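# Pin the fork link to the eye plate

## Task

Join the fork link and the eye plate by passing the 12 mm pin through both cheeks of the fork and through the eye, with the pin head seated against the fork on the side facing the parts box. The task fails if the pin is forced into the metal of either fork cheek or of the eye plate. At the end neither gripper, alone or together with the other, may still be holding any loose object other than the fork link or the fitted pin. The assembly must stay in place by itself; if only the robot is holding it together, it does not count.

## Robot and tools

Robot: two arms, left_arm and right_arm, each ending in a two-finger gripper. The fingers point along the gripper's own +z axis and close along its y axis. The reported end_effector_position is the spot between the finger pads when they are shut, roughly 2 cm short of the fingertips. Closing pushes the tips about 10 mm further out along +z.

Scene frame: origin on the table top midway between the arms, +z up, +x out over the table. left_arm sits on the +y side. The names left and right do not refer to sides of a camera image. The printed hand position may be off, more so at long reach.

Row layout: every command row has 14 plain numbers in [-1, 1], always for both arms even if one stays still. The first 7 are left_arm: dx, dy, dz, rx, ry, rz, opening. The last 7 are right_arm in the same order. dx to rz are an offset, not a pose. They are expressed in that gripper's own axes and measured from its measured pose at the start of the action. A value of 1.0 equals 0.6 m of travel or 180 degrees of turn. rx, ry, rz form a single rotation vector. Opening is absolute, not an offset: +1 is fully open (0.084 m), -1 is closed.

execute_actions(actions): a list of actions run one after another. Each action is a table of up to 15 rows. Each row lasts one control step of 1/30 s. If fewer than 15 rows are given, the last row is repeated to fill 15 steps. Every row in an action is an offset from the pose at that action's start, not from the row before. For a call's first action, that start is the last pose a result in this scene reported. An empty list just returns state and images. Per step, the commanded pose is clipped to at most 70 mm and 16 degrees from the measured pose. A distant target can take several actions, and you must re-send the remainder. After an action the arm settles on its last clipped pose. Inverse kinematics favours position over orientation when both cannot be met.

move(target, speed, blocking): target is one 14-number row, laid out as above, giving offsets from the pose in the scene's last result that showed one. Each gripper follows a straight path to its target, and both paths finish together in 0.5 to 10 s; longer paths are cut off at 10 s. speed is the top path speed in m/s, 0.002 to 0.5 (default 0.25), with turning capped at twice that value in rad/s. Grippers take the shorter rotation. Openings are sent when the move starts. Paths do not avoid obstacles or the other arm, and grippers can lag, wander or overshoot the speed, mainly near full arm extension. Faster moves and targets set deeper past a contact hit and press harder. With blocking=false you get a result after 0.5 s while motion continues; other moves and execute_actions are refused until a result shows the end, so use wait or stop. The result adds a move: line with the ending (done, off_target, moving, held, fault) and active limits, plus each gripper's distance from its target. If only one arm is named, the other finished fine. held means a safety check blocked that arm's final step. limits=paced means the sent pose was clipped. limits=held means some steps were blocked on the way, after which the arm may jump much faster than speed.

wait(seconds): 0 to 10 s; arms hold their last command and a running move continues. It returns early if the move ends.

stop(): brakes a running move; it needs room, more at high speed. Fingers keep moving.

zoom_image(camera, region): closer look at cam_left_wrist or cam_right_wrist (both 504x504), region [x0, y0, x1, y1] in pixels from the top-left, at most 504 by 504.

finished_scene(scene): pass the current scene number. It ends the scene for good after the robot holds the last command; the assembly must already be done and stable. Replying without any tool call ends everything.

Results: state lines give each gripper's position (m), quaternion wxyz, and linear/angular velocity in the scene frame. Hand target lines show where the controller is now driving each gripper. grip_measured is the real finger opening on the opening scale. Step readings list positions at some steps; HELD marks steps where part of an arm's row was held back. A pose unreachable line means the clearance check altered or blocked that arm's command.

Gripping: to hold something, command an opening clearly below grip_measured; a larger gap squeezes harder, up to about 24 N per pad for parts up to about 6 cm. Slamming shut can press harder, even forcing the fingers apart. Re-sending grip_measured still grips lightly; wide parts may slip.

An arm meant to stay put: send the offset back to its desired pose in a reply's first call, then zeros afterward, always with its intended opening. An arm stopped by an object keeps pushing until a new command.

Joint ranges (rad): waist -6.283 to 6.283, shoulder -2.059 to 2.094, elbow -3.927 to 0.192, forearm roll -6.283 to 6.283, wrist pitch -1.693 to 3.142, wrist roll -6.283 to 6.283. Load limits (N m): waist 46, shoulder 46, elbow 27.6, forearm roll 27.6, wrist pitch 18.4, wrist roll 18.4, including held weight. Hitting a limit causes a torque fault: the arm backs off, freezes 10 s and drops the rest of the call.

Motor heat builds while holding loads, even while you think; MOTOR HOT appears from 65 °C, and at 80 °C the arm is braked until it cools (OVER-TEMPERATURE FAULT). Some heat carries into the next scene.

The simulation runs while you think, holding the last command. Avoid: arms colliding or pressing each other, jamming the pin into metal, dropping or knocking anything off the table, hard pushes, and leaving any extra loose object in a gripper. Loose objects may occasionally get a brief push from outside. Faster, smoother work with less motor effort is better.

Each tool is called after ">>>" as name(argument=value, ...) on one line, values as JSON.

## Session

I'll start by reading the robot's state and camera images.

>>> execute_actions(actions=[])

Scene clock: 0.00 s.
left_arm: end_effector_position=(+0.2862, +0.0749, +0.3793) grip_measured=+1.00 end_effector_quat_wxyz=(+0.441, +0.663, +0.439, -0.417) end_effector_velocity=(+0.000, +0.000, +0.000) end_effector_angular_velocity=(-0.001, +0.001, +0.000) | right_arm: end_effector_position=(+0.3150, -0.0254, +0.1566) grip_measured=+0.25 end_effector_quat_wxyz=(+0.200, +0.440, +0.819, +0.310) end_effector_velocity=(-0.000, +0.000, +0.000) end_effector_angular_velocity=(+0.000, -0.000, +0.001)
Joint positions: left_arm=[ 0.199 -0.716 -0.516 -1.201  1.781 -0.919  0.084] | right_arm=[ 0.655 -0.275 -0.456 -1.662  0.141  0.162  0.055]
Joint velocities: left_arm=[ 0.     0.001 -0.    -0.001  0.    -0.    -0.   ] | right_arm=[ 0. -0. -0. -0. -0. -0. -0.]
Motor temperatures (°C, as the motors report them): left_arm=[24 26 30 26 29 28] | right_arm=[27 29 30 28 28 27]
Hand target (left_arm): +0.286, +0.075, +0.379; +0.441, +0.663, +0.439, -0.417
Hand target (right_arm): +0.315, -0.025, +0.157; +0.200, +0.440, +0.819, +0.310

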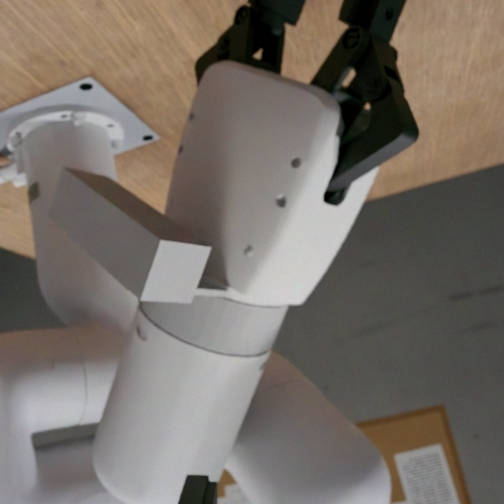

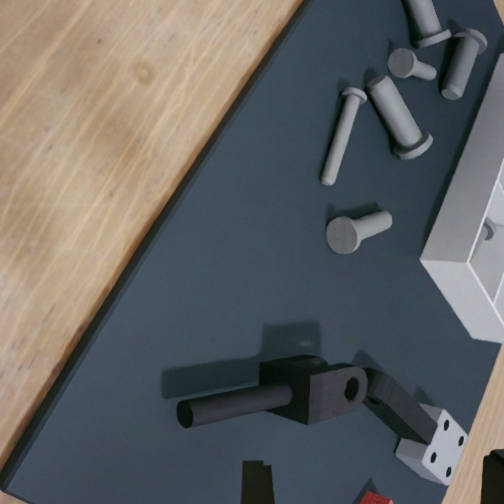

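>>> zoom_image(camera="cam_right_wrist", region=[160, 320, 504, 504])

>>> move(target=[0.1291, 0.1220, -0.2371, 0.3172, 0.3000, 0.3158, 1.0, -0.1683, 0.2439, -0.1558, 0.1581, -0.2451, 0.6475, 1.0], speed=0.4)

Region (160, 320, 504, 504) of cam_right_wrist's 504x504 image, scaled by 1.465, with more detail than that image has; it fills the top 270 rows of this view, and the rest is white.

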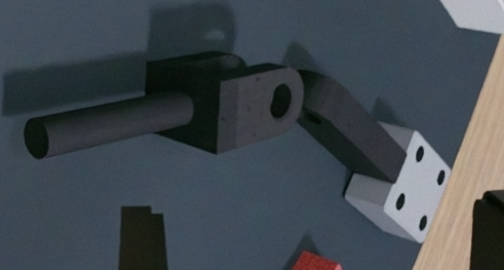

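Scene clock: 90.10 s.
left_arm: end_effector_position=(+0.4005, +0.2102, +0.3606) grip_measured=+1.00 end_effector_quat_wxyz=(+0.001, +1.000, +0.001, +0.002) end_effector_velocity=(+0.000, +0.000, -0.000) end_effector_angular_velocity=(+0.002, -0.003, -0.002) | right_arm: end_effector_position=(+0.4002, -0.0798, +0.3301) grip_measured=+1.00 end_effector_quat_wxyz=(+0.000, +1.000, +0.000, +0.001) end_effector_velocity=(+0.001, -0.000, +0.002) end_effector_angular_velocity=(+0.001, -0.002, -0.004)
Joint positions: left_arm=[-0.177 -0.436 -1.096 -0.001  1.529 -0.217  0.084] | right_arm=[ 0.533 -0.056 -1.371 -0.002  1.425  0.587  0.084]
Joint velocities: left_arm=[-0.001 -0.001  0.001  0.002 -0.003  0.001  0.   ] | right_arm=[-0.001 -0.    -0.005 -0.     0.004  0.003  0.   ]
Motor temperatures (°C, as the motors report them): left_arm=[24 26 38 26 29 28] | right_arm=[27 30 37 28 28 27]
Hand target (left_arm): +0.401, +0.210, +0.361; +0.001, +1.000, +0.001, +0.002
Hand target (right_arm): +0.400, -0.080, +0.330; +0.000, +1.000, -0.000, +0.001
Off the commanded pose (left_arm): 0.001 m, 0 deg.
Off the commanded pose (right_arm): 0.000 m, 0 deg.
move: done

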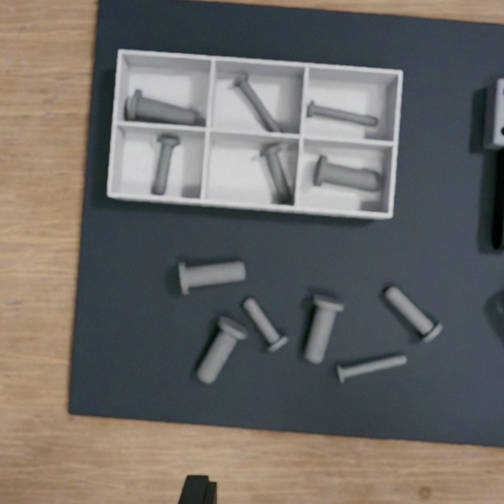

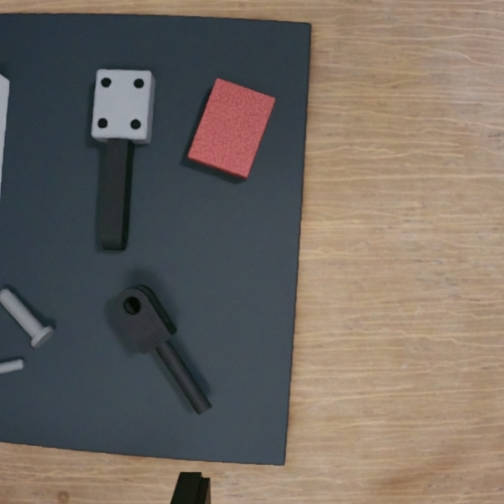

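>>> zoom_image(camera="cam_left_wrist", region=[160, 240, 328, 408])

>>> zoom_image(camera="cam_left_wrist", region=[290, 250, 458, 418])

>>> zoom_image(camera="cam_left_wrist", region=[100, 40, 268, 208])

>>> zoom_image(camera="cam_left_wrist", region=[240, 55, 408, 223])

>>> zoom_image(camera="cam_right_wrist", region=[80, 260, 248, 428])

>>> zoom_image(camera="cam_right_wrist", region=[40, 60, 240, 260])

Region (160, 240, 328, 408) of cam_left_wrist's 504x504 image, scaled by 3.000, with more detail than that image has.

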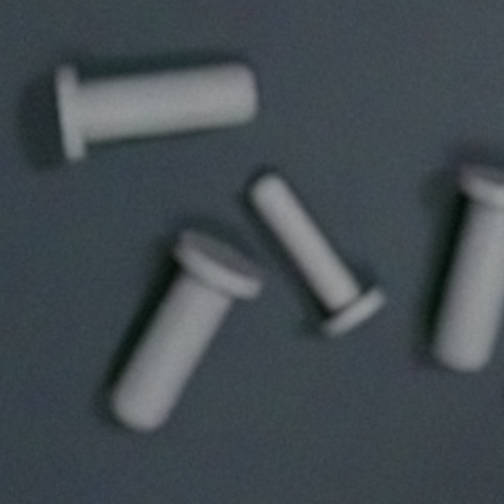

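Region (290, 250, 458, 418) of cam_left_wrist's 504x504 image, scaled by 3.000, with more detail than that image has.

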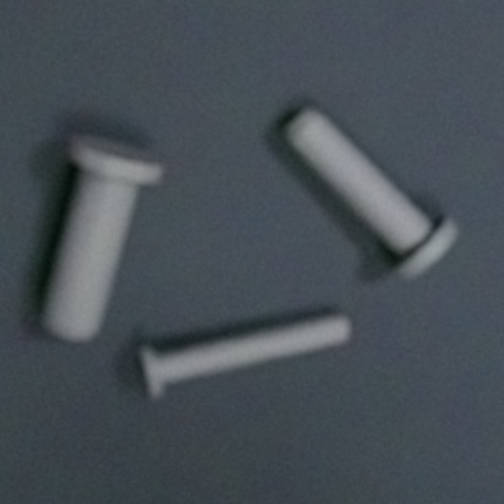

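Region (100, 40, 268, 208) of cam_left_wrist's 504x504 image, scaled by 3.000, with more detail than that image has.

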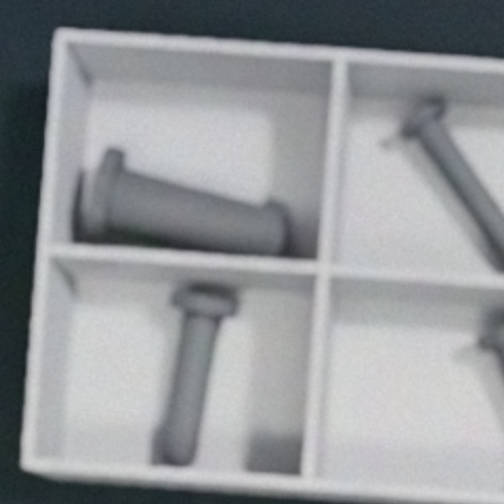

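Region (240, 55, 408, 223) of cam_left_wrist's 504x504 image, scaled by 3.000, with more detail than that image has.

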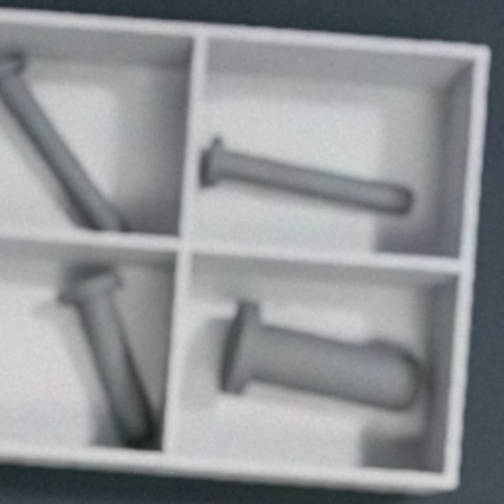

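Region (80, 260, 248, 428) of cam_right_wrist's 504x504 image, scaled by 3.000, with more detail than that image has.

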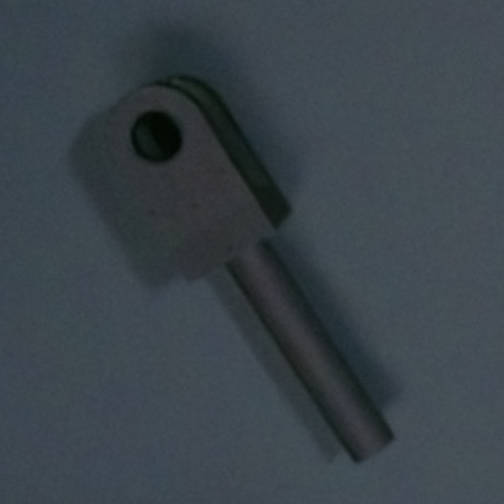

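Region (40, 60, 240, 260) of cam_right_wrist's 504x504 image, scaled by 2.520, with more detail than that image has.

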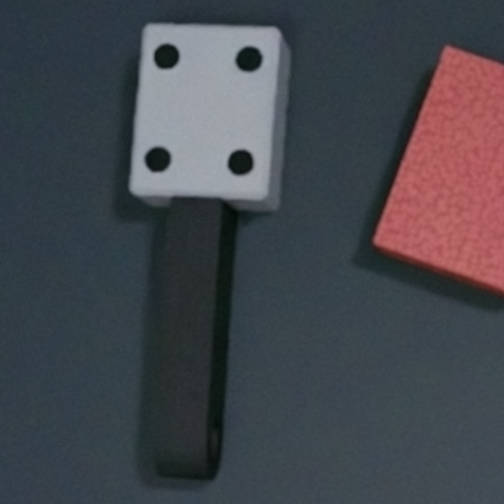

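>>> move(target=[-0.03, 0.0128, 0.296, -0.2778, 0, 0, 1.0, -0.0128, 0.1037, 0.3535, 0.3056, 0, 0, 1.0], speed=0.35)

Scene clock: 153.87 s.
left_arm: end_effector_position=(+0.3822, +0.2022, +0.1824) grip_measured=+1.00 end_effector_quat_wxyz=(+0.422, +0.906, -0.000, +0.000) end_effector_velocity=(-0.002, -0.000, -0.002) end_effector_angular_velocity=(-0.004, +0.007, +0.000) | right_arm: end_effector_position=(+0.3933, -0.1434, +0.1184) grip_measured=+1.00 end_effector_quat_wxyz=(-0.460, +0.888, +0.001, +0.002) end_effector_velocity=(-0.003, -0.001, -0.004) end_effector_angular_velocity=(+0.004, +0.010, -0.003)
Joint positions: left_arm=[ 0.317 -0.283 -0.554 -0.872  1.292  0.735  0.084] | right_arm=[ 0.01   0.061 -0.666  1.237  1.039 -0.858  0.084]
Joint velocities: left_arm=[ 0.001  0.004  0.005 -0.001  0.001  0.002  0.   ] | right_arm=[-0.003  0.006  0.006  0.004  0.003 -0.004 -0.   ]
Motor temperatures (°C, as the motors report them): left_arm=[24 27 39 26 29 28] | right_arm=[27 30 40 28 28 27]
Hand target (left_arm): +0.382, +0.202, +0.182; +0.422, +0.906, +0.000, -0.000
Hand target (right_arm): +0.393, -0.144, +0.118; -0.460, +0.888, -0.000, +0.002
Off the commanded pose (left_arm): 0.001 m, 0 deg.
Off the commanded pose (right_arm): 0.001 m, 0 deg.
move: done

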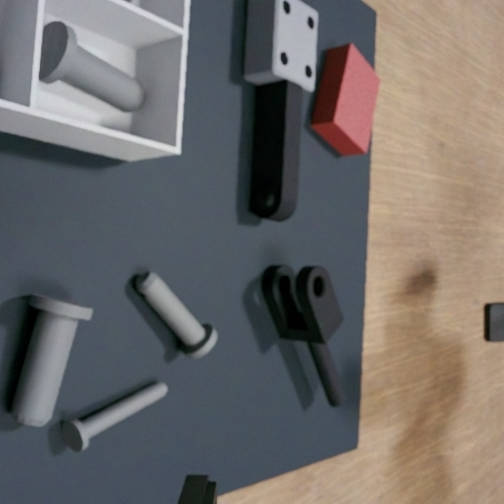

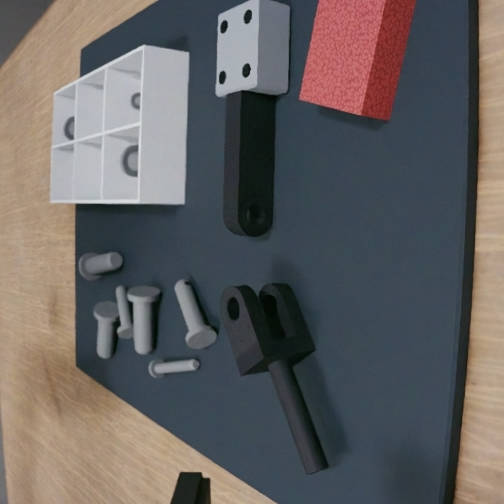

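>>> zoom_image(camera="cam_right_wrist", region=[190, 60, 370, 260])

>>> zoom_image(camera="cam_right_wrist", region=[200, 270, 340, 410])

>>> zoom_image(camera="cam_left_wrist", region=[210, 60, 380, 230])

>>> zoom_image(camera="cam_left_wrist", region=[230, 250, 390, 410])

Region (190, 60, 370, 260) of cam_right_wrist's 504x504 image, scaled by 2.520, with more detail than that image has; it fills the left 454 columns of this view, and the rest is white.

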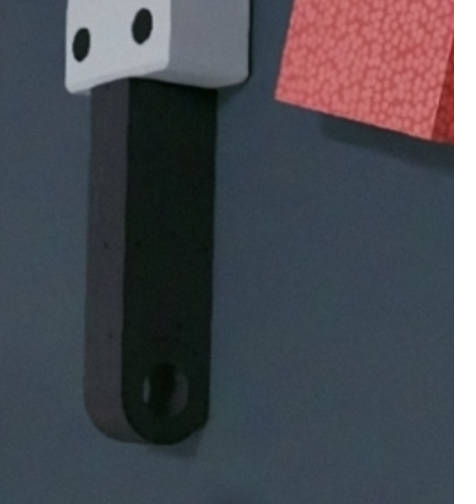

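Region (200, 270, 340, 410) of cam_right_wrist's 504x504 image, scaled by 3.600, with more detail than that image has.

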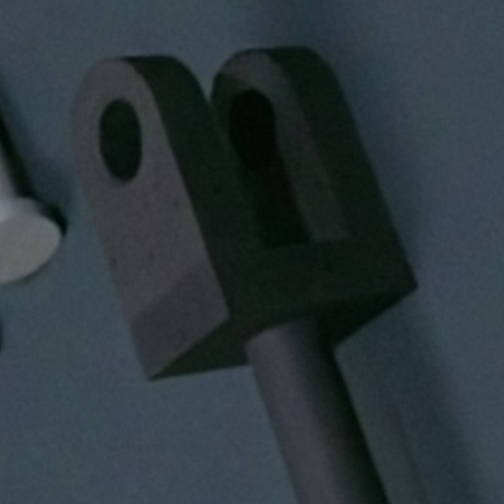

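Region (210, 60, 380, 230) of cam_left_wrist's 504x504 image, scaled by 2.965, with more detail than that image has.

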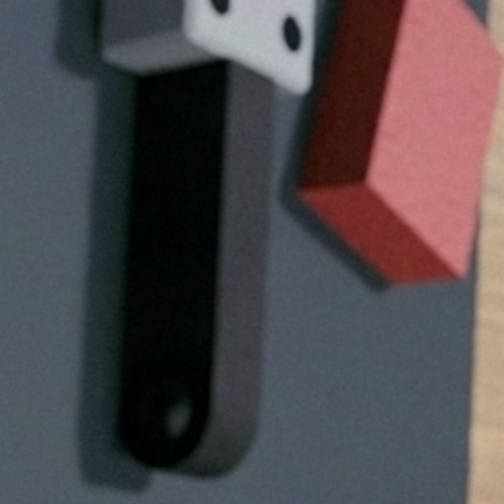

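Region (230, 250, 390, 410) of cam_left_wrist's 504x504 image, scaled by 3.150, with more detail than that image has.

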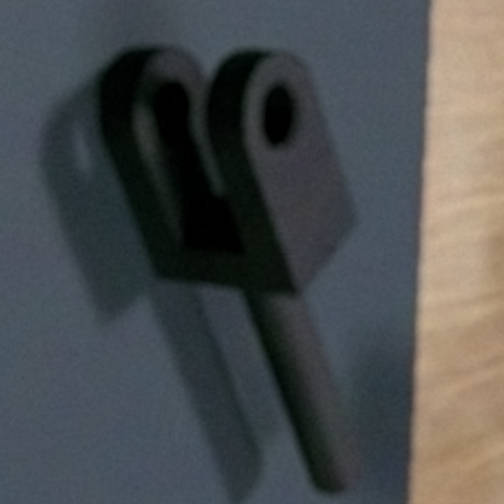

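>>> zoom_image(camera="cam_left_wrist", region=[120, 255, 240, 375])

>>> zoom_image(camera="cam_left_wrist", region=[240, 170, 310, 240])

>>> zoom_image(camera="cam_right_wrist", region=[215, 180, 285, 250])

Region (120, 255, 240, 375) of cam_left_wrist's 504x504 image, scaled by 4.200, with more detail than that image has.

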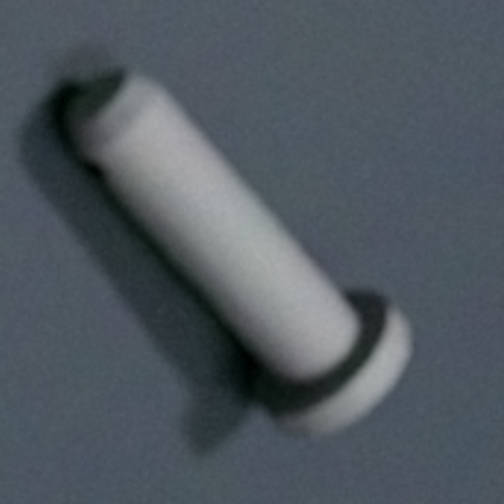

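Region (240, 170, 310, 240) of cam_left_wrist's 504x504 image, scaled by 7.200, with more detail than that image has.

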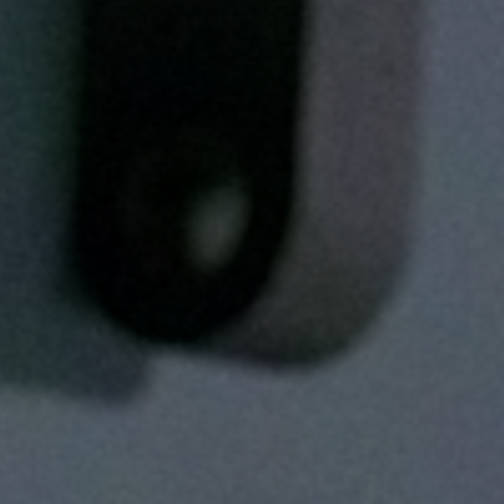

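Region (215, 180, 285, 250) of cam_right_wrist's 504x504 image, scaled by 7.200, with more detail than that image has.

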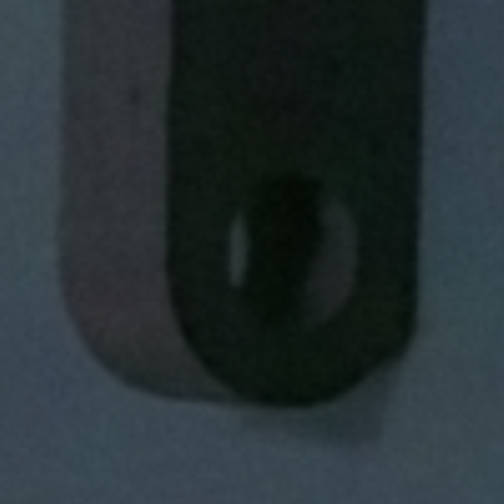

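>>> zoom_image(camera="cam_right_wrist", region=[430, 195, 504, 269])

>>> zoom_image(camera="cam_right_wrist", region=[250, 380, 370, 500])

Region (430, 195, 504, 269) of cam_right_wrist's 504x504 image, scaled by 6.811, with more detail than that image has.

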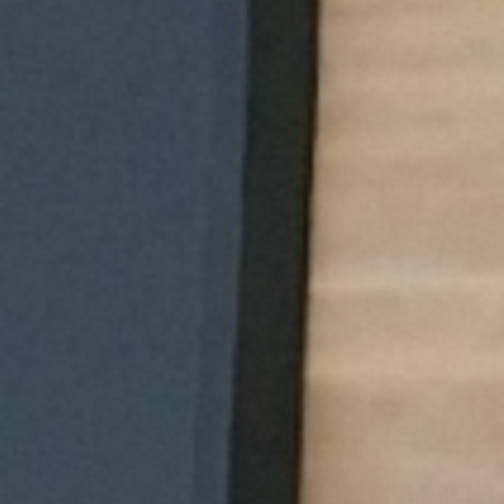

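Region (250, 380, 370, 500) of cam_right_wrist's 504x504 image, scaled by 4.200, with more detail than that image has.

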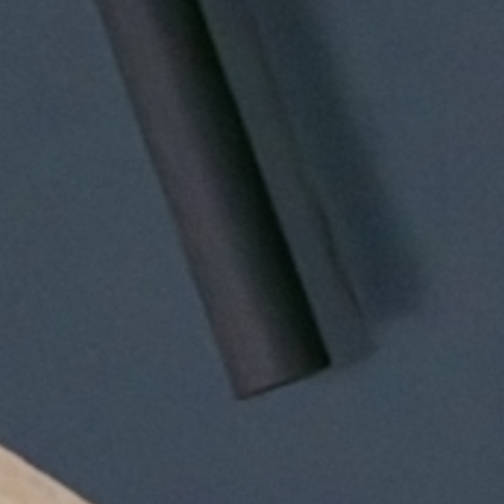

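>>> move(target=[0.0563, 0.0171, 0.1820, 0.2627, 0.1088, -0.2337, -0.4, 0, 0, 0, 0, 0, 0, 1.0], speed=0.35)

Scene clock: 276.00 s.
left_arm: end_effector_position=(+0.4167, +0.1104, +0.1214) grip_measured=-0.42 end_effector_quat_wxyz=(+0.003, +0.924, +0.382, +0.001) end_effector_velocity=(-0.000, -0.000, -0.000) end_effector_angular_velocity=(+0.004, +0.002, +0.001) | right_arm: end_effector_position=(+0.3933, -0.1434, +0.1184) grip_measured=+1.00 end_effector_quat_wxyz=(-0.460, +0.888, +0.001, +0.002) end_effector_velocity=(+0.000, +0.000, +0.000) end_effector_angular_velocity=(+0.000, -0.001, -0.001)
Joint positions: left_arm=[-0.414 -0.111 -0.688 -0.004  0.793 -1.235  0.026] | right_arm=[ 0.01   0.061 -0.666  1.237  1.039 -0.858  0.084]
Joint velocities: left_arm=[-0.002  0.003 -0.003  0.004  0.003 -0.006 -0.   ] | right_arm=[ 0.    -0.    -0.     0.001 -0.    -0.001  0.   ]
Motor temperatures (°C, as the motors report them): left_arm=[24 27 38 26 29 28] | right_arm=[27 31 37 28 28 27]
Hand target (left_arm): +0.417, +0.110, +0.121; +0.003, +0.924, +0.382, +0.001
Hand target (right_arm): +0.393, -0.143, +0.118; -0.460, +0.888, +0.001, +0.002
Off the commanded pose (left_arm): 0.002 m, 0 deg.
Off the commanded pose (right_arm): 0.000 m, 0 deg.
move: done

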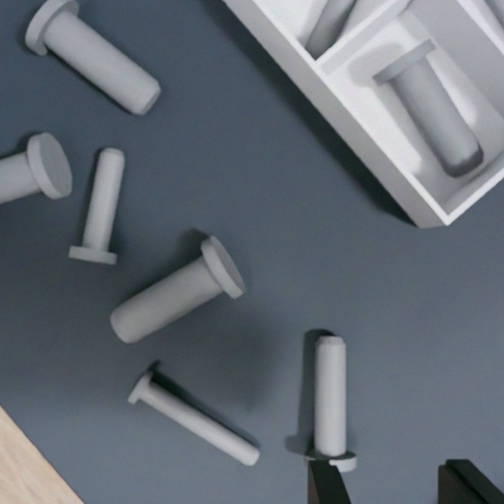

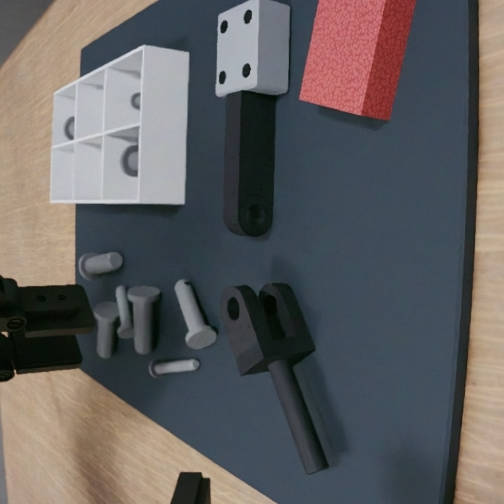

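>>> zoom_image(camera="cam_left_wrist", region=[270, 320, 454, 504])

>>> zoom_image(camera="cam_left_wrist", region=[290, 430, 504, 504])

Region (270, 320, 454, 504) of cam_left_wrist's 504x504 image, scaled by 2.739, with more detail than that image has.

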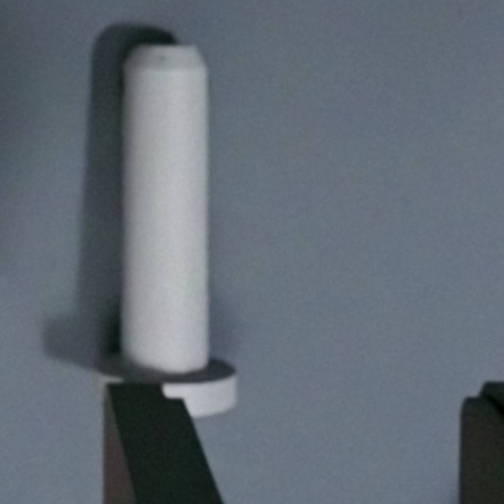

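Region (290, 430, 504, 504) of cam_left_wrist's 504x504 image, scaled by 2.355, with more detail than that image has; it fills the top 174 rows of this view, and the rest is white.

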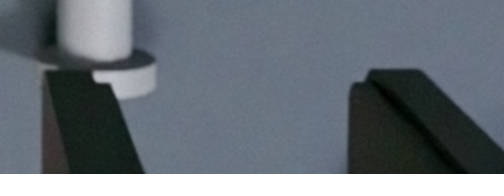

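>>> move(target=[-0.0012, -0.005, 0.1273, 0.002, -0.0294, 0, -0.4, 0, 0, 0, 0, 0, 0, 1.0], speed=0.15)

Scene clock: 306.33 s.
left_arm: end_effector_position=(+0.4144, +0.1113, +0.0452) grip_measured=-0.42 end_effector_quat_wxyz=(+0.018, +0.923, +0.382, -0.043) end_effector_velocity=(-0.003, +0.001, -0.003) end_effector_angular_velocity=(+0.004, +0.008, -0.001) | right_arm: end_effector_position=(+0.3933, -0.1434, +0.1184) grip_measured=+1.00 end_effector_quat_wxyz=(-0.460, +0.888, +0.001, +0.002) end_effector_velocity=(+0.000, -0.000, -0.000) end_effector_angular_velocity=(-0.000, -0.000, -0.001)
Joint positions: left_arm=[-0.385  0.09  -0.659 -0.154  0.606 -1.079  0.026] | right_arm=[ 0.01   0.061 -0.666  1.237  1.039 -0.858  0.084]
Joint velocities: left_arm=[ 0.     0.004  0.004  0.     0.001  0.001 -0.   ] | right_arm=[-0.     0.    -0.     0.    -0.001  0.     0.   ]
Motor temperatures (°C, as the motors report them): left_arm=[24 27 38 26 29 28] | right_arm=[27 31 37 28 28 27]
Hand target (left_arm): +0.414, +0.111, +0.045; +0.018, +0.923, +0.382, -0.043
Hand target (right_arm): +0.393, -0.143, +0.118; -0.460, +0.888, +0.001, +0.002
Off the commanded pose (left_arm): 0.000 m, 0 deg.
Off the commanded pose (right_arm): 0.000 m, 0 deg.
move: done

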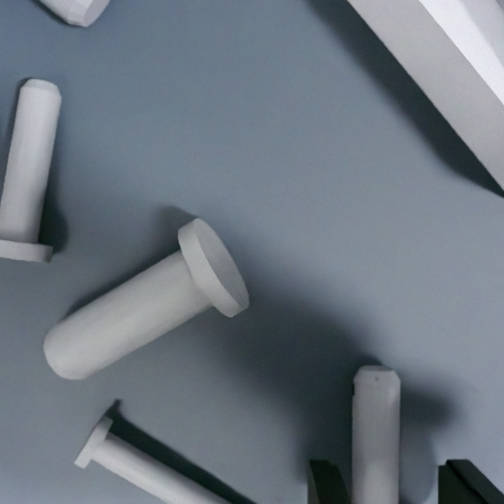

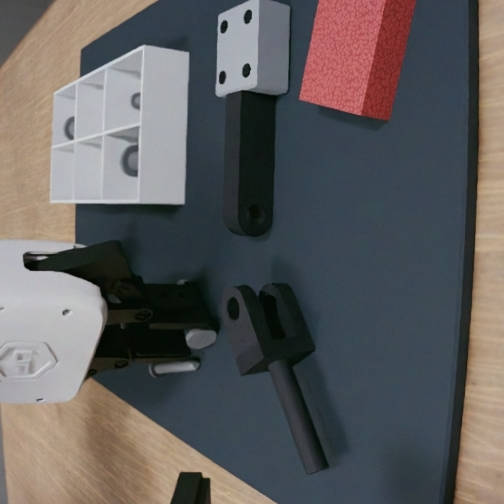

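>>> zoom_image(camera="cam_left_wrist", region=[300, 350, 454, 504])

>>> zoom_image(camera="cam_right_wrist", region=[130, 270, 240, 380])

Region (300, 350, 454, 504) of cam_left_wrist's 504x504 image, scaled by 3.273, with more detail than that image has.

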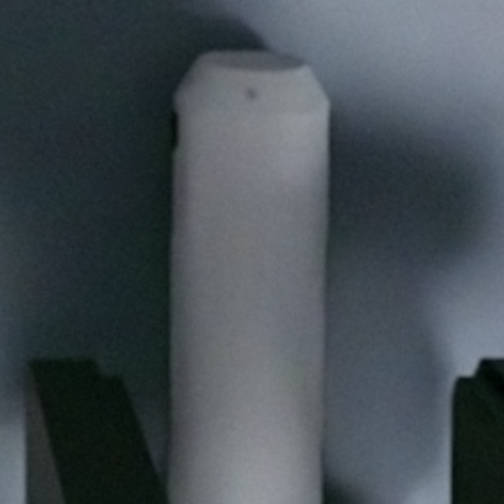

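Region (130, 270, 240, 380) of cam_right_wrist's 504x504 image, scaled by 4.582, with more detail than that image has.

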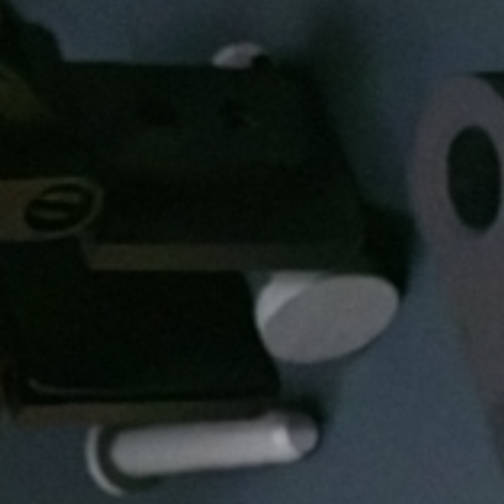

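>>> move(target=[0.01645, -0.0017, 0.0235, 0, 0, 0, -0.4, 0, 0, 0, 0, 0, 0, 1.0], speed=0.04)

>>> zoom_image(camera="cam_left_wrist", region=[300, 350, 454, 504])

>>> zoom_image(camera="cam_right_wrist", region=[130, 270, 240, 380])

Scene clock: 348.10 s.
left_arm: end_effector_position=(+0.4200, +0.1171, +0.0320) grip_measured=-0.42 end_effector_quat_wxyz=(+0.019, +0.923, +0.381, -0.042) end_effector_velocity=(+0.000, +0.001, -0.002) end_effector_angular_velocity=(+0.001, +0.000, -0.000) | right_arm: end_effector_position=(+0.3933, -0.1434, +0.1184) grip_measured=+1.00 end_effector_quat_wxyz=(-0.460, +0.888, +0.001, +0.002) end_effector_velocity=(-0.000, +0.000, -0.000) end_effector_angular_velocity=(+0.000, +0.000, +0.001)
Joint positions: left_arm=[-0.368  0.135 -0.665 -0.163  0.568 -1.05   0.026] | right_arm=[ 0.01   0.061 -0.666  1.237  1.039 -0.858  0.084]
Joint velocities: left_arm=[ 0.002  0.006  0.001  0.    -0.006  0.002  0.   ] | right_arm=[ 0.     0.     0.    -0.001  0.001 -0.     0.   ]
Motor temperatures (°C, as the motors report them): left_arm=[24 27 37 26 29 28] | right_arm=[27 31 37 28 28 27]
Hand target (left_arm): +0.420, +0.118, +0.030; +0.018, +0.923, +0.382, -0.043
Hand target (right_arm): +0.393, -0.143, +0.118; -0.460, +0.888, +0.001, +0.002
Off the commanded pose (left_arm): 0.002 m, 0 deg.
Off the commanded pose (right_arm): 0.000 m, 0 deg.
move: done

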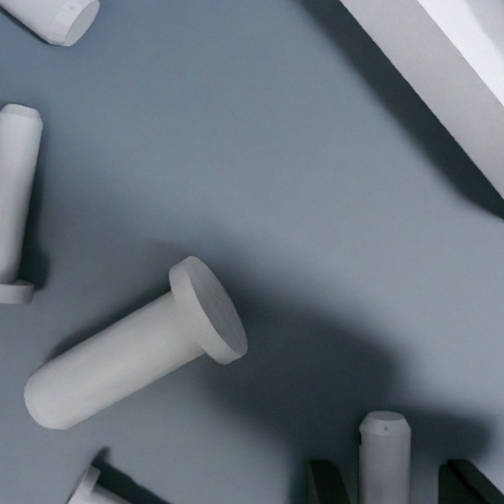

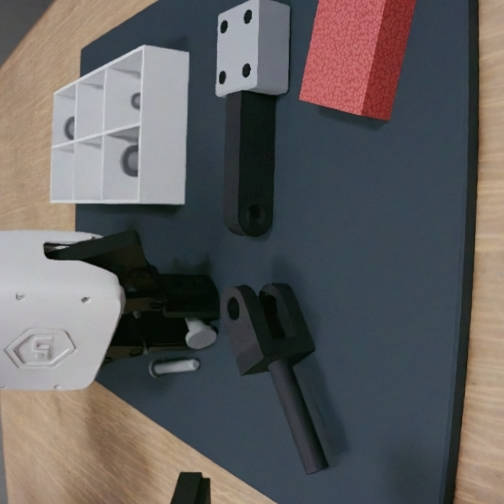

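Region (300, 350, 454, 504) of cam_left_wrist's 504x504 image, scaled by 3.273, with more detail than that image has.

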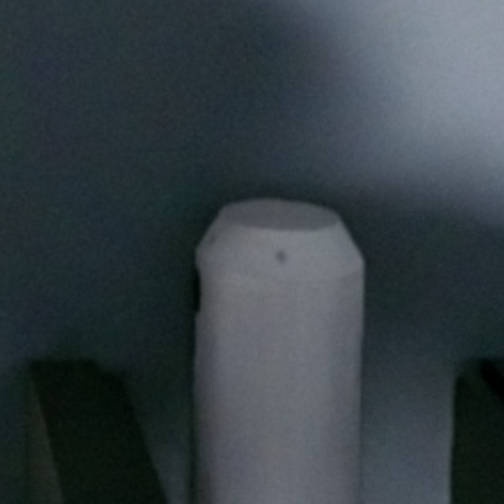

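Region (130, 270, 240, 380) of cam_right_wrist's 504x504 image, scaled by 4.582, with more detail than that image has.

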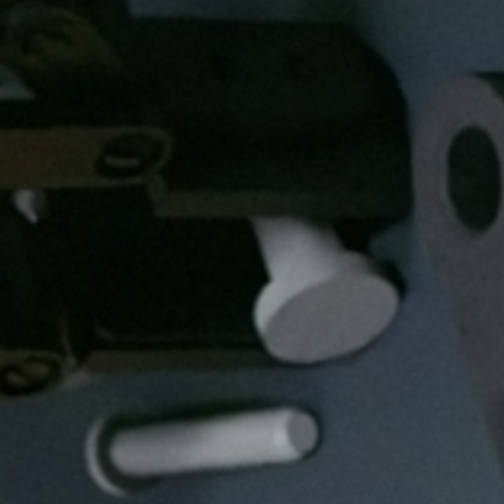

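>>> execute_actions(actions=[])

>>> zoom_image(camera="cam_left_wrist", region=[300, 350, 454, 504])

>>> zoom_image(camera="cam_right_wrist", region=[130, 270, 240, 380])

Scene clock: 352.37 s.
left_arm: end_effector_position=(+0.4202, +0.1178, +0.0311) grip_measured=-0.42 end_effector_quat_wxyz=(+0.019, +0.923, +0.382, -0.042) end_effector_velocity=(-0.000, +0.000, -0.000) end_effector_angular_velocity=(-0.000, +0.001, +0.000) | right_arm: end_effector_position=(+0.3933, -0.1434, +0.1184) grip_measured=+1.00 end_effector_quat_wxyz=(-0.460, +0.888, +0.001, +0.002) end_effector_velocity=(-0.000, +0.000, +0.000) end_effector_angular_velocity=(+0.001, +0.000, -0.000)
Joint positions: left_arm=[-0.366  0.136 -0.664 -0.163  0.565 -1.05   0.026] | right_arm=[ 0.01   0.061 -0.666  1.237  1.039 -0.858  0.084]
Joint velocities: left_arm=[ 0.     0.    -0.    -0.001  0.001  0.    -0.   ] | right_arm=[ 0.    -0.     0.     0.001  0.     0.     0.   ]
Motor temperatures (°C, as the motors report them): left_arm=[24 27 36 26 30 28] | right_arm=[27 31 37 28 28 27]
Hand target (left_arm): +0.420, +0.118, +0.030; +0.018, +0.923, +0.382, -0.043
Hand target (right_arm): +0.393, -0.143, +0.118; -0.460, +0.888, +0.001, +0.002
Off the commanded pose (left_arm): 0.001 m, 0 deg.
Off the commanded pose (right_arm): 0.000 m, 0 deg.

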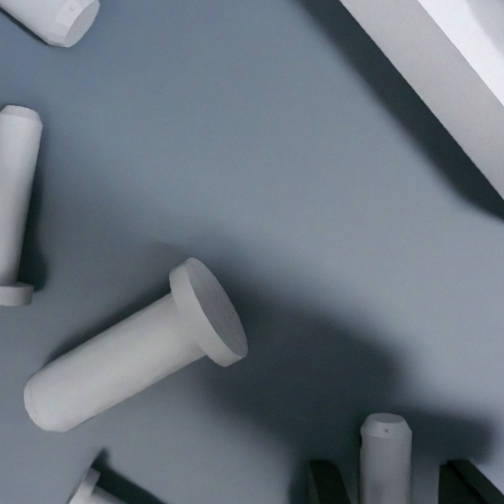

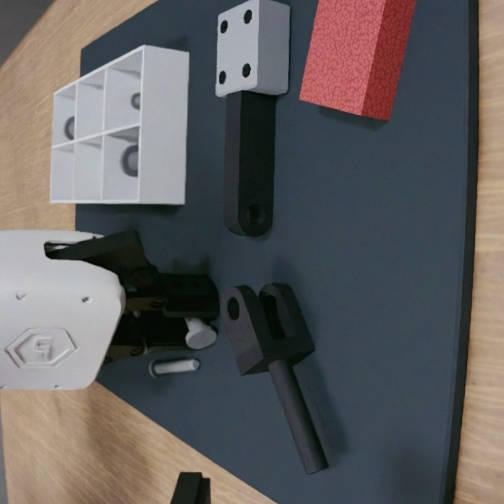

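Region (300, 350, 454, 504) of cam_left_wrist's 504x504 image, scaled by 3.273, with more detail than that image has.

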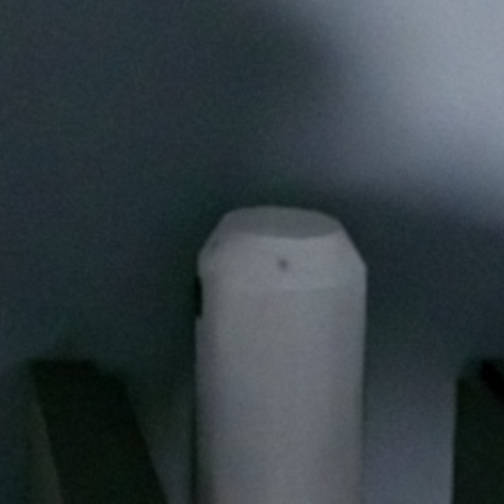

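Region (130, 270, 240, 380) of cam_right_wrist's 504x504 image, scaled by 4.582, with more detail than that image has.

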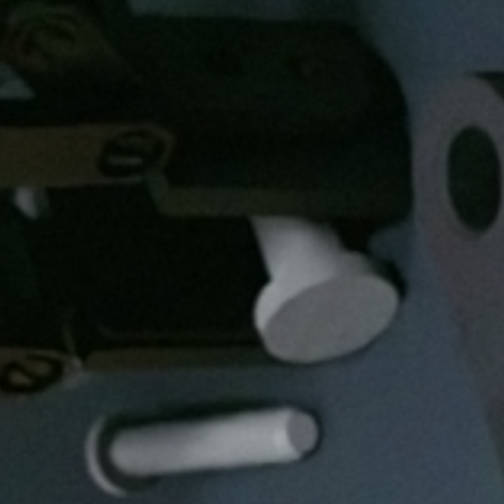

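>>> execute_actions(actions=[[[0,-0.001,-0.001,0,0,0,-0.42,0,0,0,0,0,0,1],[0,-0.002,-0.002,0,0,0,-0.42,0,0,0,0,0,0,1],[0,-0.0025,-0.0025,0,0,0,-0.45,0,0,0,0,0,0,1],[0,-0.0025,-0.0025,0,0,0,-0.48,0,0,0,0,0,0,1],[0,-0.0025,-0.0025,0,0,0,-0.51,0,0,0,0,0,0,1],[0,-0.0025,-0.0025,0,0,0,-0.54,0,0,0,0,0,0,1],[0,-0.0025,-0.0025,0,0,0,-0.57,0,0,0,0,0,0,1],[0,-0.0025,-0.0025,0,0,0,-0.60,0,0,0,0,0,0,1],[0,-0.0025,-0.0025,0,0,0,-0.63,0,0,0,0,0,0,1],[0,-0.0025,-0.0025,0,0,0,-0.65,0,0,0,0,0,0,1],[0,-0.0025,-0.0025,0,0,0,-0.67,0,0,0,0,0,0,1],[0,-0.0025,-0.0025,0,0,0,-0.69,0,0,0,0,0,0,1],[0,-0.0025,-0.0025,0,0,0,-0.71,0,0,0,0,0,0,1],[0,-0.0025,-0.0025,0,0,0,-0.73,0,0,0,0,0,0,1],[0,-0.0025,-0.0025,0,0,0,-0.75,0,0,0,0,0,0,1]],[[0,0,0,0,0,0,-0.78,0,0,0,0,0,0,1],[0,0,0,0,0,0,-0.81,0,0,0,0,0,0,1],[0,0,0,0,0,0,-0.84,0,0,0,0,0,0,1],[0,0,0,0,0,0,-0.87,0,0,0,0,0,0,1],[0,0,0,0,0,0,-0.9,0,0,0,0,0,0,1]]])

>>> zoom_image(camera="cam_left_wrist", region=[300, 350, 454, 504])

>>> zoom_image(camera="cam_right_wrist", region=[130, 270, 240, 380])

Scene clock: 380.53 s.
left_arm: end_effector_position=(+0.4203, +0.1199, +0.0324) grip_measured=-0.74 end_effector_quat_wxyz=(+0.020, +0.923, +0.383, -0.041) end_effector_velocity=(-0.000, -0.000, +0.000) end_effector_angular_velocity=(+0.000, -0.000, -0.001) | right_arm: end_effector_position=(+0.3933, -0.1434, +0.1184) grip_measured=+1.00 end_effector_quat_wxyz=(-0.460, +0.888, +0.001, +0.002) end_effector_velocity=(-0.000, +0.000, +0.000) end_effector_angular_velocity=(+0.001, +0.000, +0.000)
Joint positions: left_arm=[-0.362  0.13  -0.66  -0.161  0.565 -1.049  0.011] | right_arm=[ 0.01   0.061 -0.666  1.237  1.039 -0.858  0.084]
Joint velocities: left_arm=[-0.    -0.     0.     0.    -0.     0.001 -0.   ] | right_arm=[-0.    -0.    -0.     0.     0.001 -0.     0.   ]
Motor temperatures (°C, as the motors report them): left_arm=[24 27 34 26 33 28] | right_arm=[27 31 37 28 28 27]
Hand target (left_arm): +0.420, +0.120, +0.032; +0.020, +0.923, +0.382, -0.041
Hand target (right_arm): +0.393, -0.143, +0.118; -0.460, +0.888, +0.001, +0.002
Off the commanded pose (left_arm): 0.000 m, 0 deg.
Off the commanded pose (right_arm): 0.000 m, 0 deg.
Step readings (end_effector_position; steps 1 to 15: 1st action; 16 to 30: 2nd action):
0: left_arm (+0.4202, +0.1179, +0.0311) | right_arm (+0.3933, -0.1434, +0.1184)
1: left_arm (+0.4202, +0.1179, +0.0312) | right_arm (+0.3933, -0.1434, +0.1184)
2: left_arm (+0.4203, +0.1180, +0.0315) | right_arm (+0.3933, -0.1434, +0.1184)
4: left_arm (+0.4212, +0.1191, +0.0321) | right_arm (+0.3933, -0.1434, +0.1184)
8: left_arm (+0.4216, +0.1201, +0.0323) | right_arm (+0.3933, -0.1434, +0.1184)
15: left_arm (+0.4203, +0.1198, +0.0324) | right_arm (+0.3933, -0.1434, +0.1184)
16: left_arm (+0.4202, +0.1198, +0.0324) | right_arm (+0.3933, -0.1434, +0.1184)
17: left_arm (+0.4204, +0.1199, +0.0324) | right_arm (+0.3933, -0.1434, +0.1184)
19: left_arm (+0.4204, +0.1200, +0.0323) | right_arm (+0.3933, -0.1434, +0.1184)
23: left_arm (+0.4204, +0.1199, +0.0324) | right_arm (+0.3933, -0.1434, +0.1184)
30: end_effector_position above

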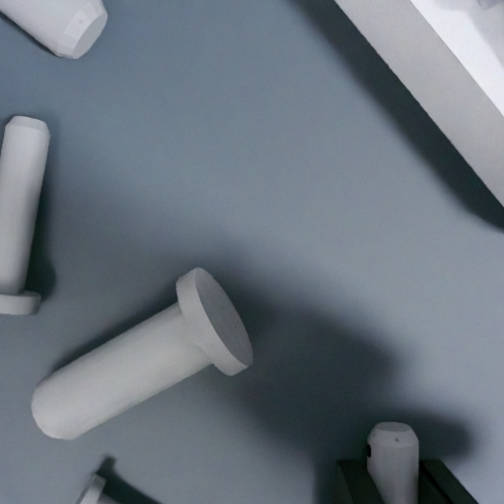

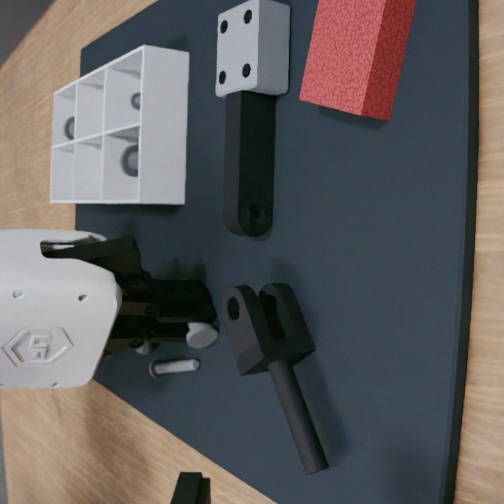

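Region (300, 350, 454, 504) of cam_left_wrist's 504x504 image, scaled by 3.273, with more detail than that image has.

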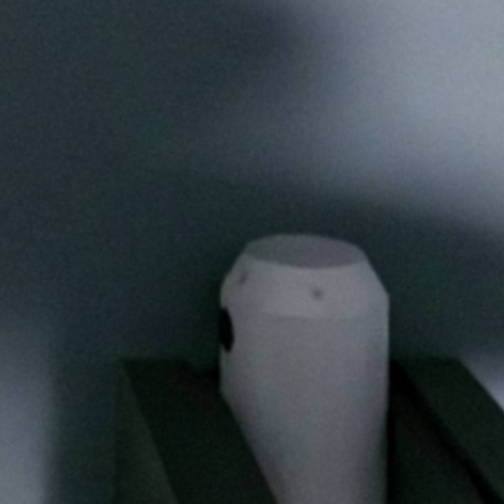

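Region (130, 270, 240, 380) of cam_right_wrist's 504x504 image, scaled by 4.582, with more detail than that image has.

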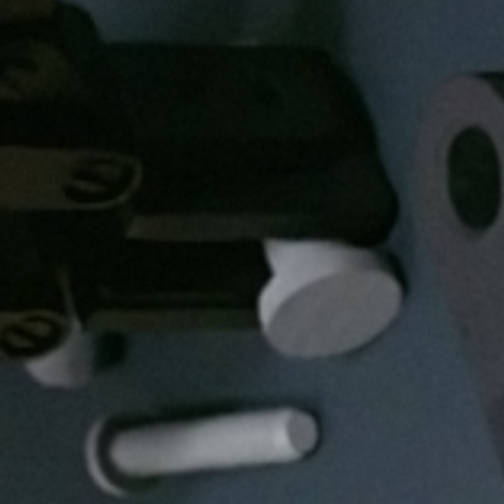

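>>> move(target=[-0.0076, 0.0005, -0.083, 0.0017, 0.029, 0, -0.9, 0, 0, 0, 0, 0, 0, -0.58], speed=0.15)

>>> move(target=[0.3063, -0.1181, -0.1293, 0, 0, 0.768, -0.9, -0.0552, -0.1295, 0.3017, -0.5374, -0.0190, -0.2034, -0.58], speed=0.45)

Scene clock: 416.67 s.
left_arm: end_effector_position=(+0.4199, +0.1201, +0.0819) grip_measured=-0.74 end_effector_quat_wxyz=(-0.001, +0.924, +0.383, -0.000) end_effector_velocity=(+0.001, -0.000, +0.002) end_effector_angular_velocity=(-0.001, -0.004, +0.002) | right_arm: end_effector_position=(+0.3933, -0.1434, +0.1184) grip_measured=-0.60 end_effector_quat_wxyz=(-0.460, +0.888, +0.001, +0.002) end_effector_velocity=(-0.000, +0.000, -0.000) end_effector_angular_velocity=(+0.001, +0.001, -0.001)
Joint positions: left_arm=[-0.39  -0.021 -0.654  0.001  0.676 -1.215  0.011] | right_arm=[ 0.01   0.061 -0.666  1.237  1.039 -0.858  0.018]
Joint velocities: left_arm=[-0.    -0.002 -0.002  0.001  0.001 -0.003  0.   ] | right_arm=[0.    0.    0.    0.002 0.001 0.    0.   ]
Motor temperatures (°C, as the motors report them): left_arm=[24 27 33 26 31 28] | right_arm=[27 31 37 28 28 27]
Hand target (left_arm): +0.420, +0.120, +0.083; -0.000, +0.924, +0.383, +0.000
Hand target (right_arm): +0.393, -0.143, +0.118; -0.460, +0.888, +0.001, +0.002
Off the commanded pose (left_arm): 0.001 m, 0 deg.
Off the commanded pose (right_arm): 0.000 m, 0 deg.
move: done

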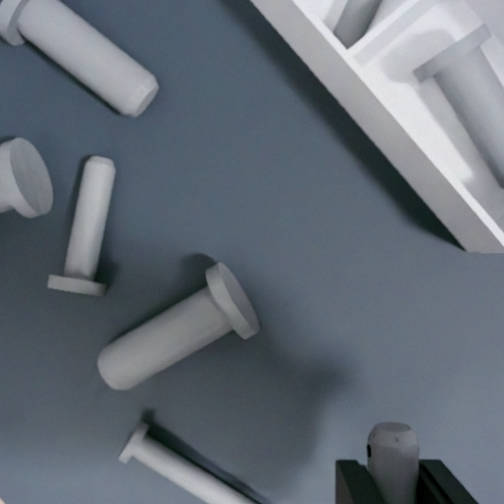

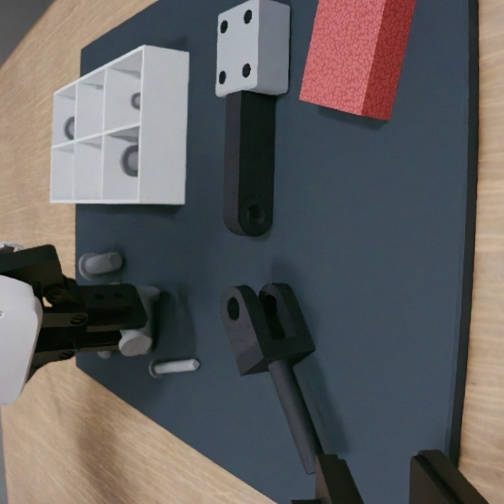

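Scene clock: 419.87 s.
left_arm: end_effector_position=(+0.4997, +0.3012, +0.1592) grip_measured=-0.74 end_effector_quat_wxyz=(-0.001, +0.687, -0.726, -0.002) end_effector_velocity=(+0.001, +0.001, +0.001) end_effector_angular_velocity=(+0.001, -0.003, -0.003) | right_arm: end_effector_position=(+0.3594, +0.0506, +0.0778) grip_measured=-0.60 end_effector_quat_wxyz=(+0.365, +0.888, +0.258, +0.106) end_effector_velocity=(-0.002, -0.001, -0.003) end_effector_angular_velocity=(-0.009, +0.003, +0.003)
Joint positions: left_arm=[ 0.072 -0.029 -0.902  0.005  0.933  1.657  0.011] | right_arm=[ 1.065  0.66  -1.529 -0.652  1.393  0.849  0.018]
Joint velocities: left_arm=[ 0.001 -0.    -0.002  0.001 -0.001  0.003 -0.   ] | right_arm=[ 0.003  0.006 -0.     0.     0.004 -0.001 -0.   ]
Motor temperatures (°C, as the motors report them): left_arm=[24 27 34 26 31 28] | right_arm=[27 31 37 28 28 27]
Hand target (left_arm): +0.500, +0.301, +0.159; -0.001, +0.687, -0.726, -0.002
Hand target (right_arm): +0.359, +0.051, +0.077; +0.365, +0.888, +0.259, +0.105
Off the commanded pose (left_arm): 0.001 m, 0 deg.
Off the commanded pose (right_arm): 0.002 m, 0 deg.
move: done

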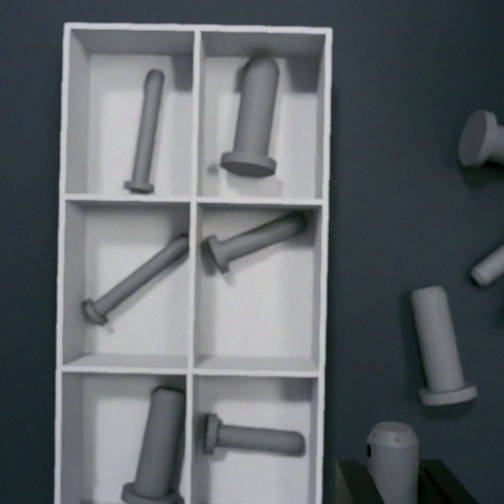

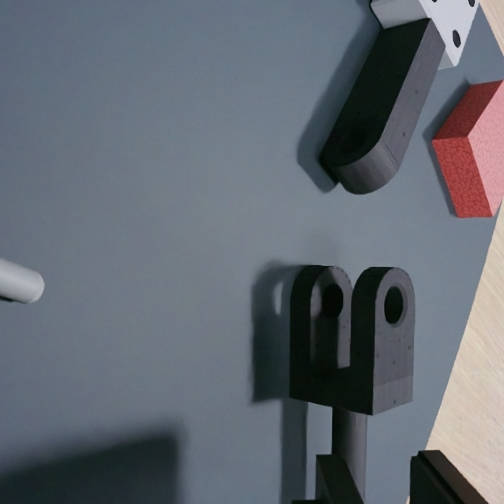

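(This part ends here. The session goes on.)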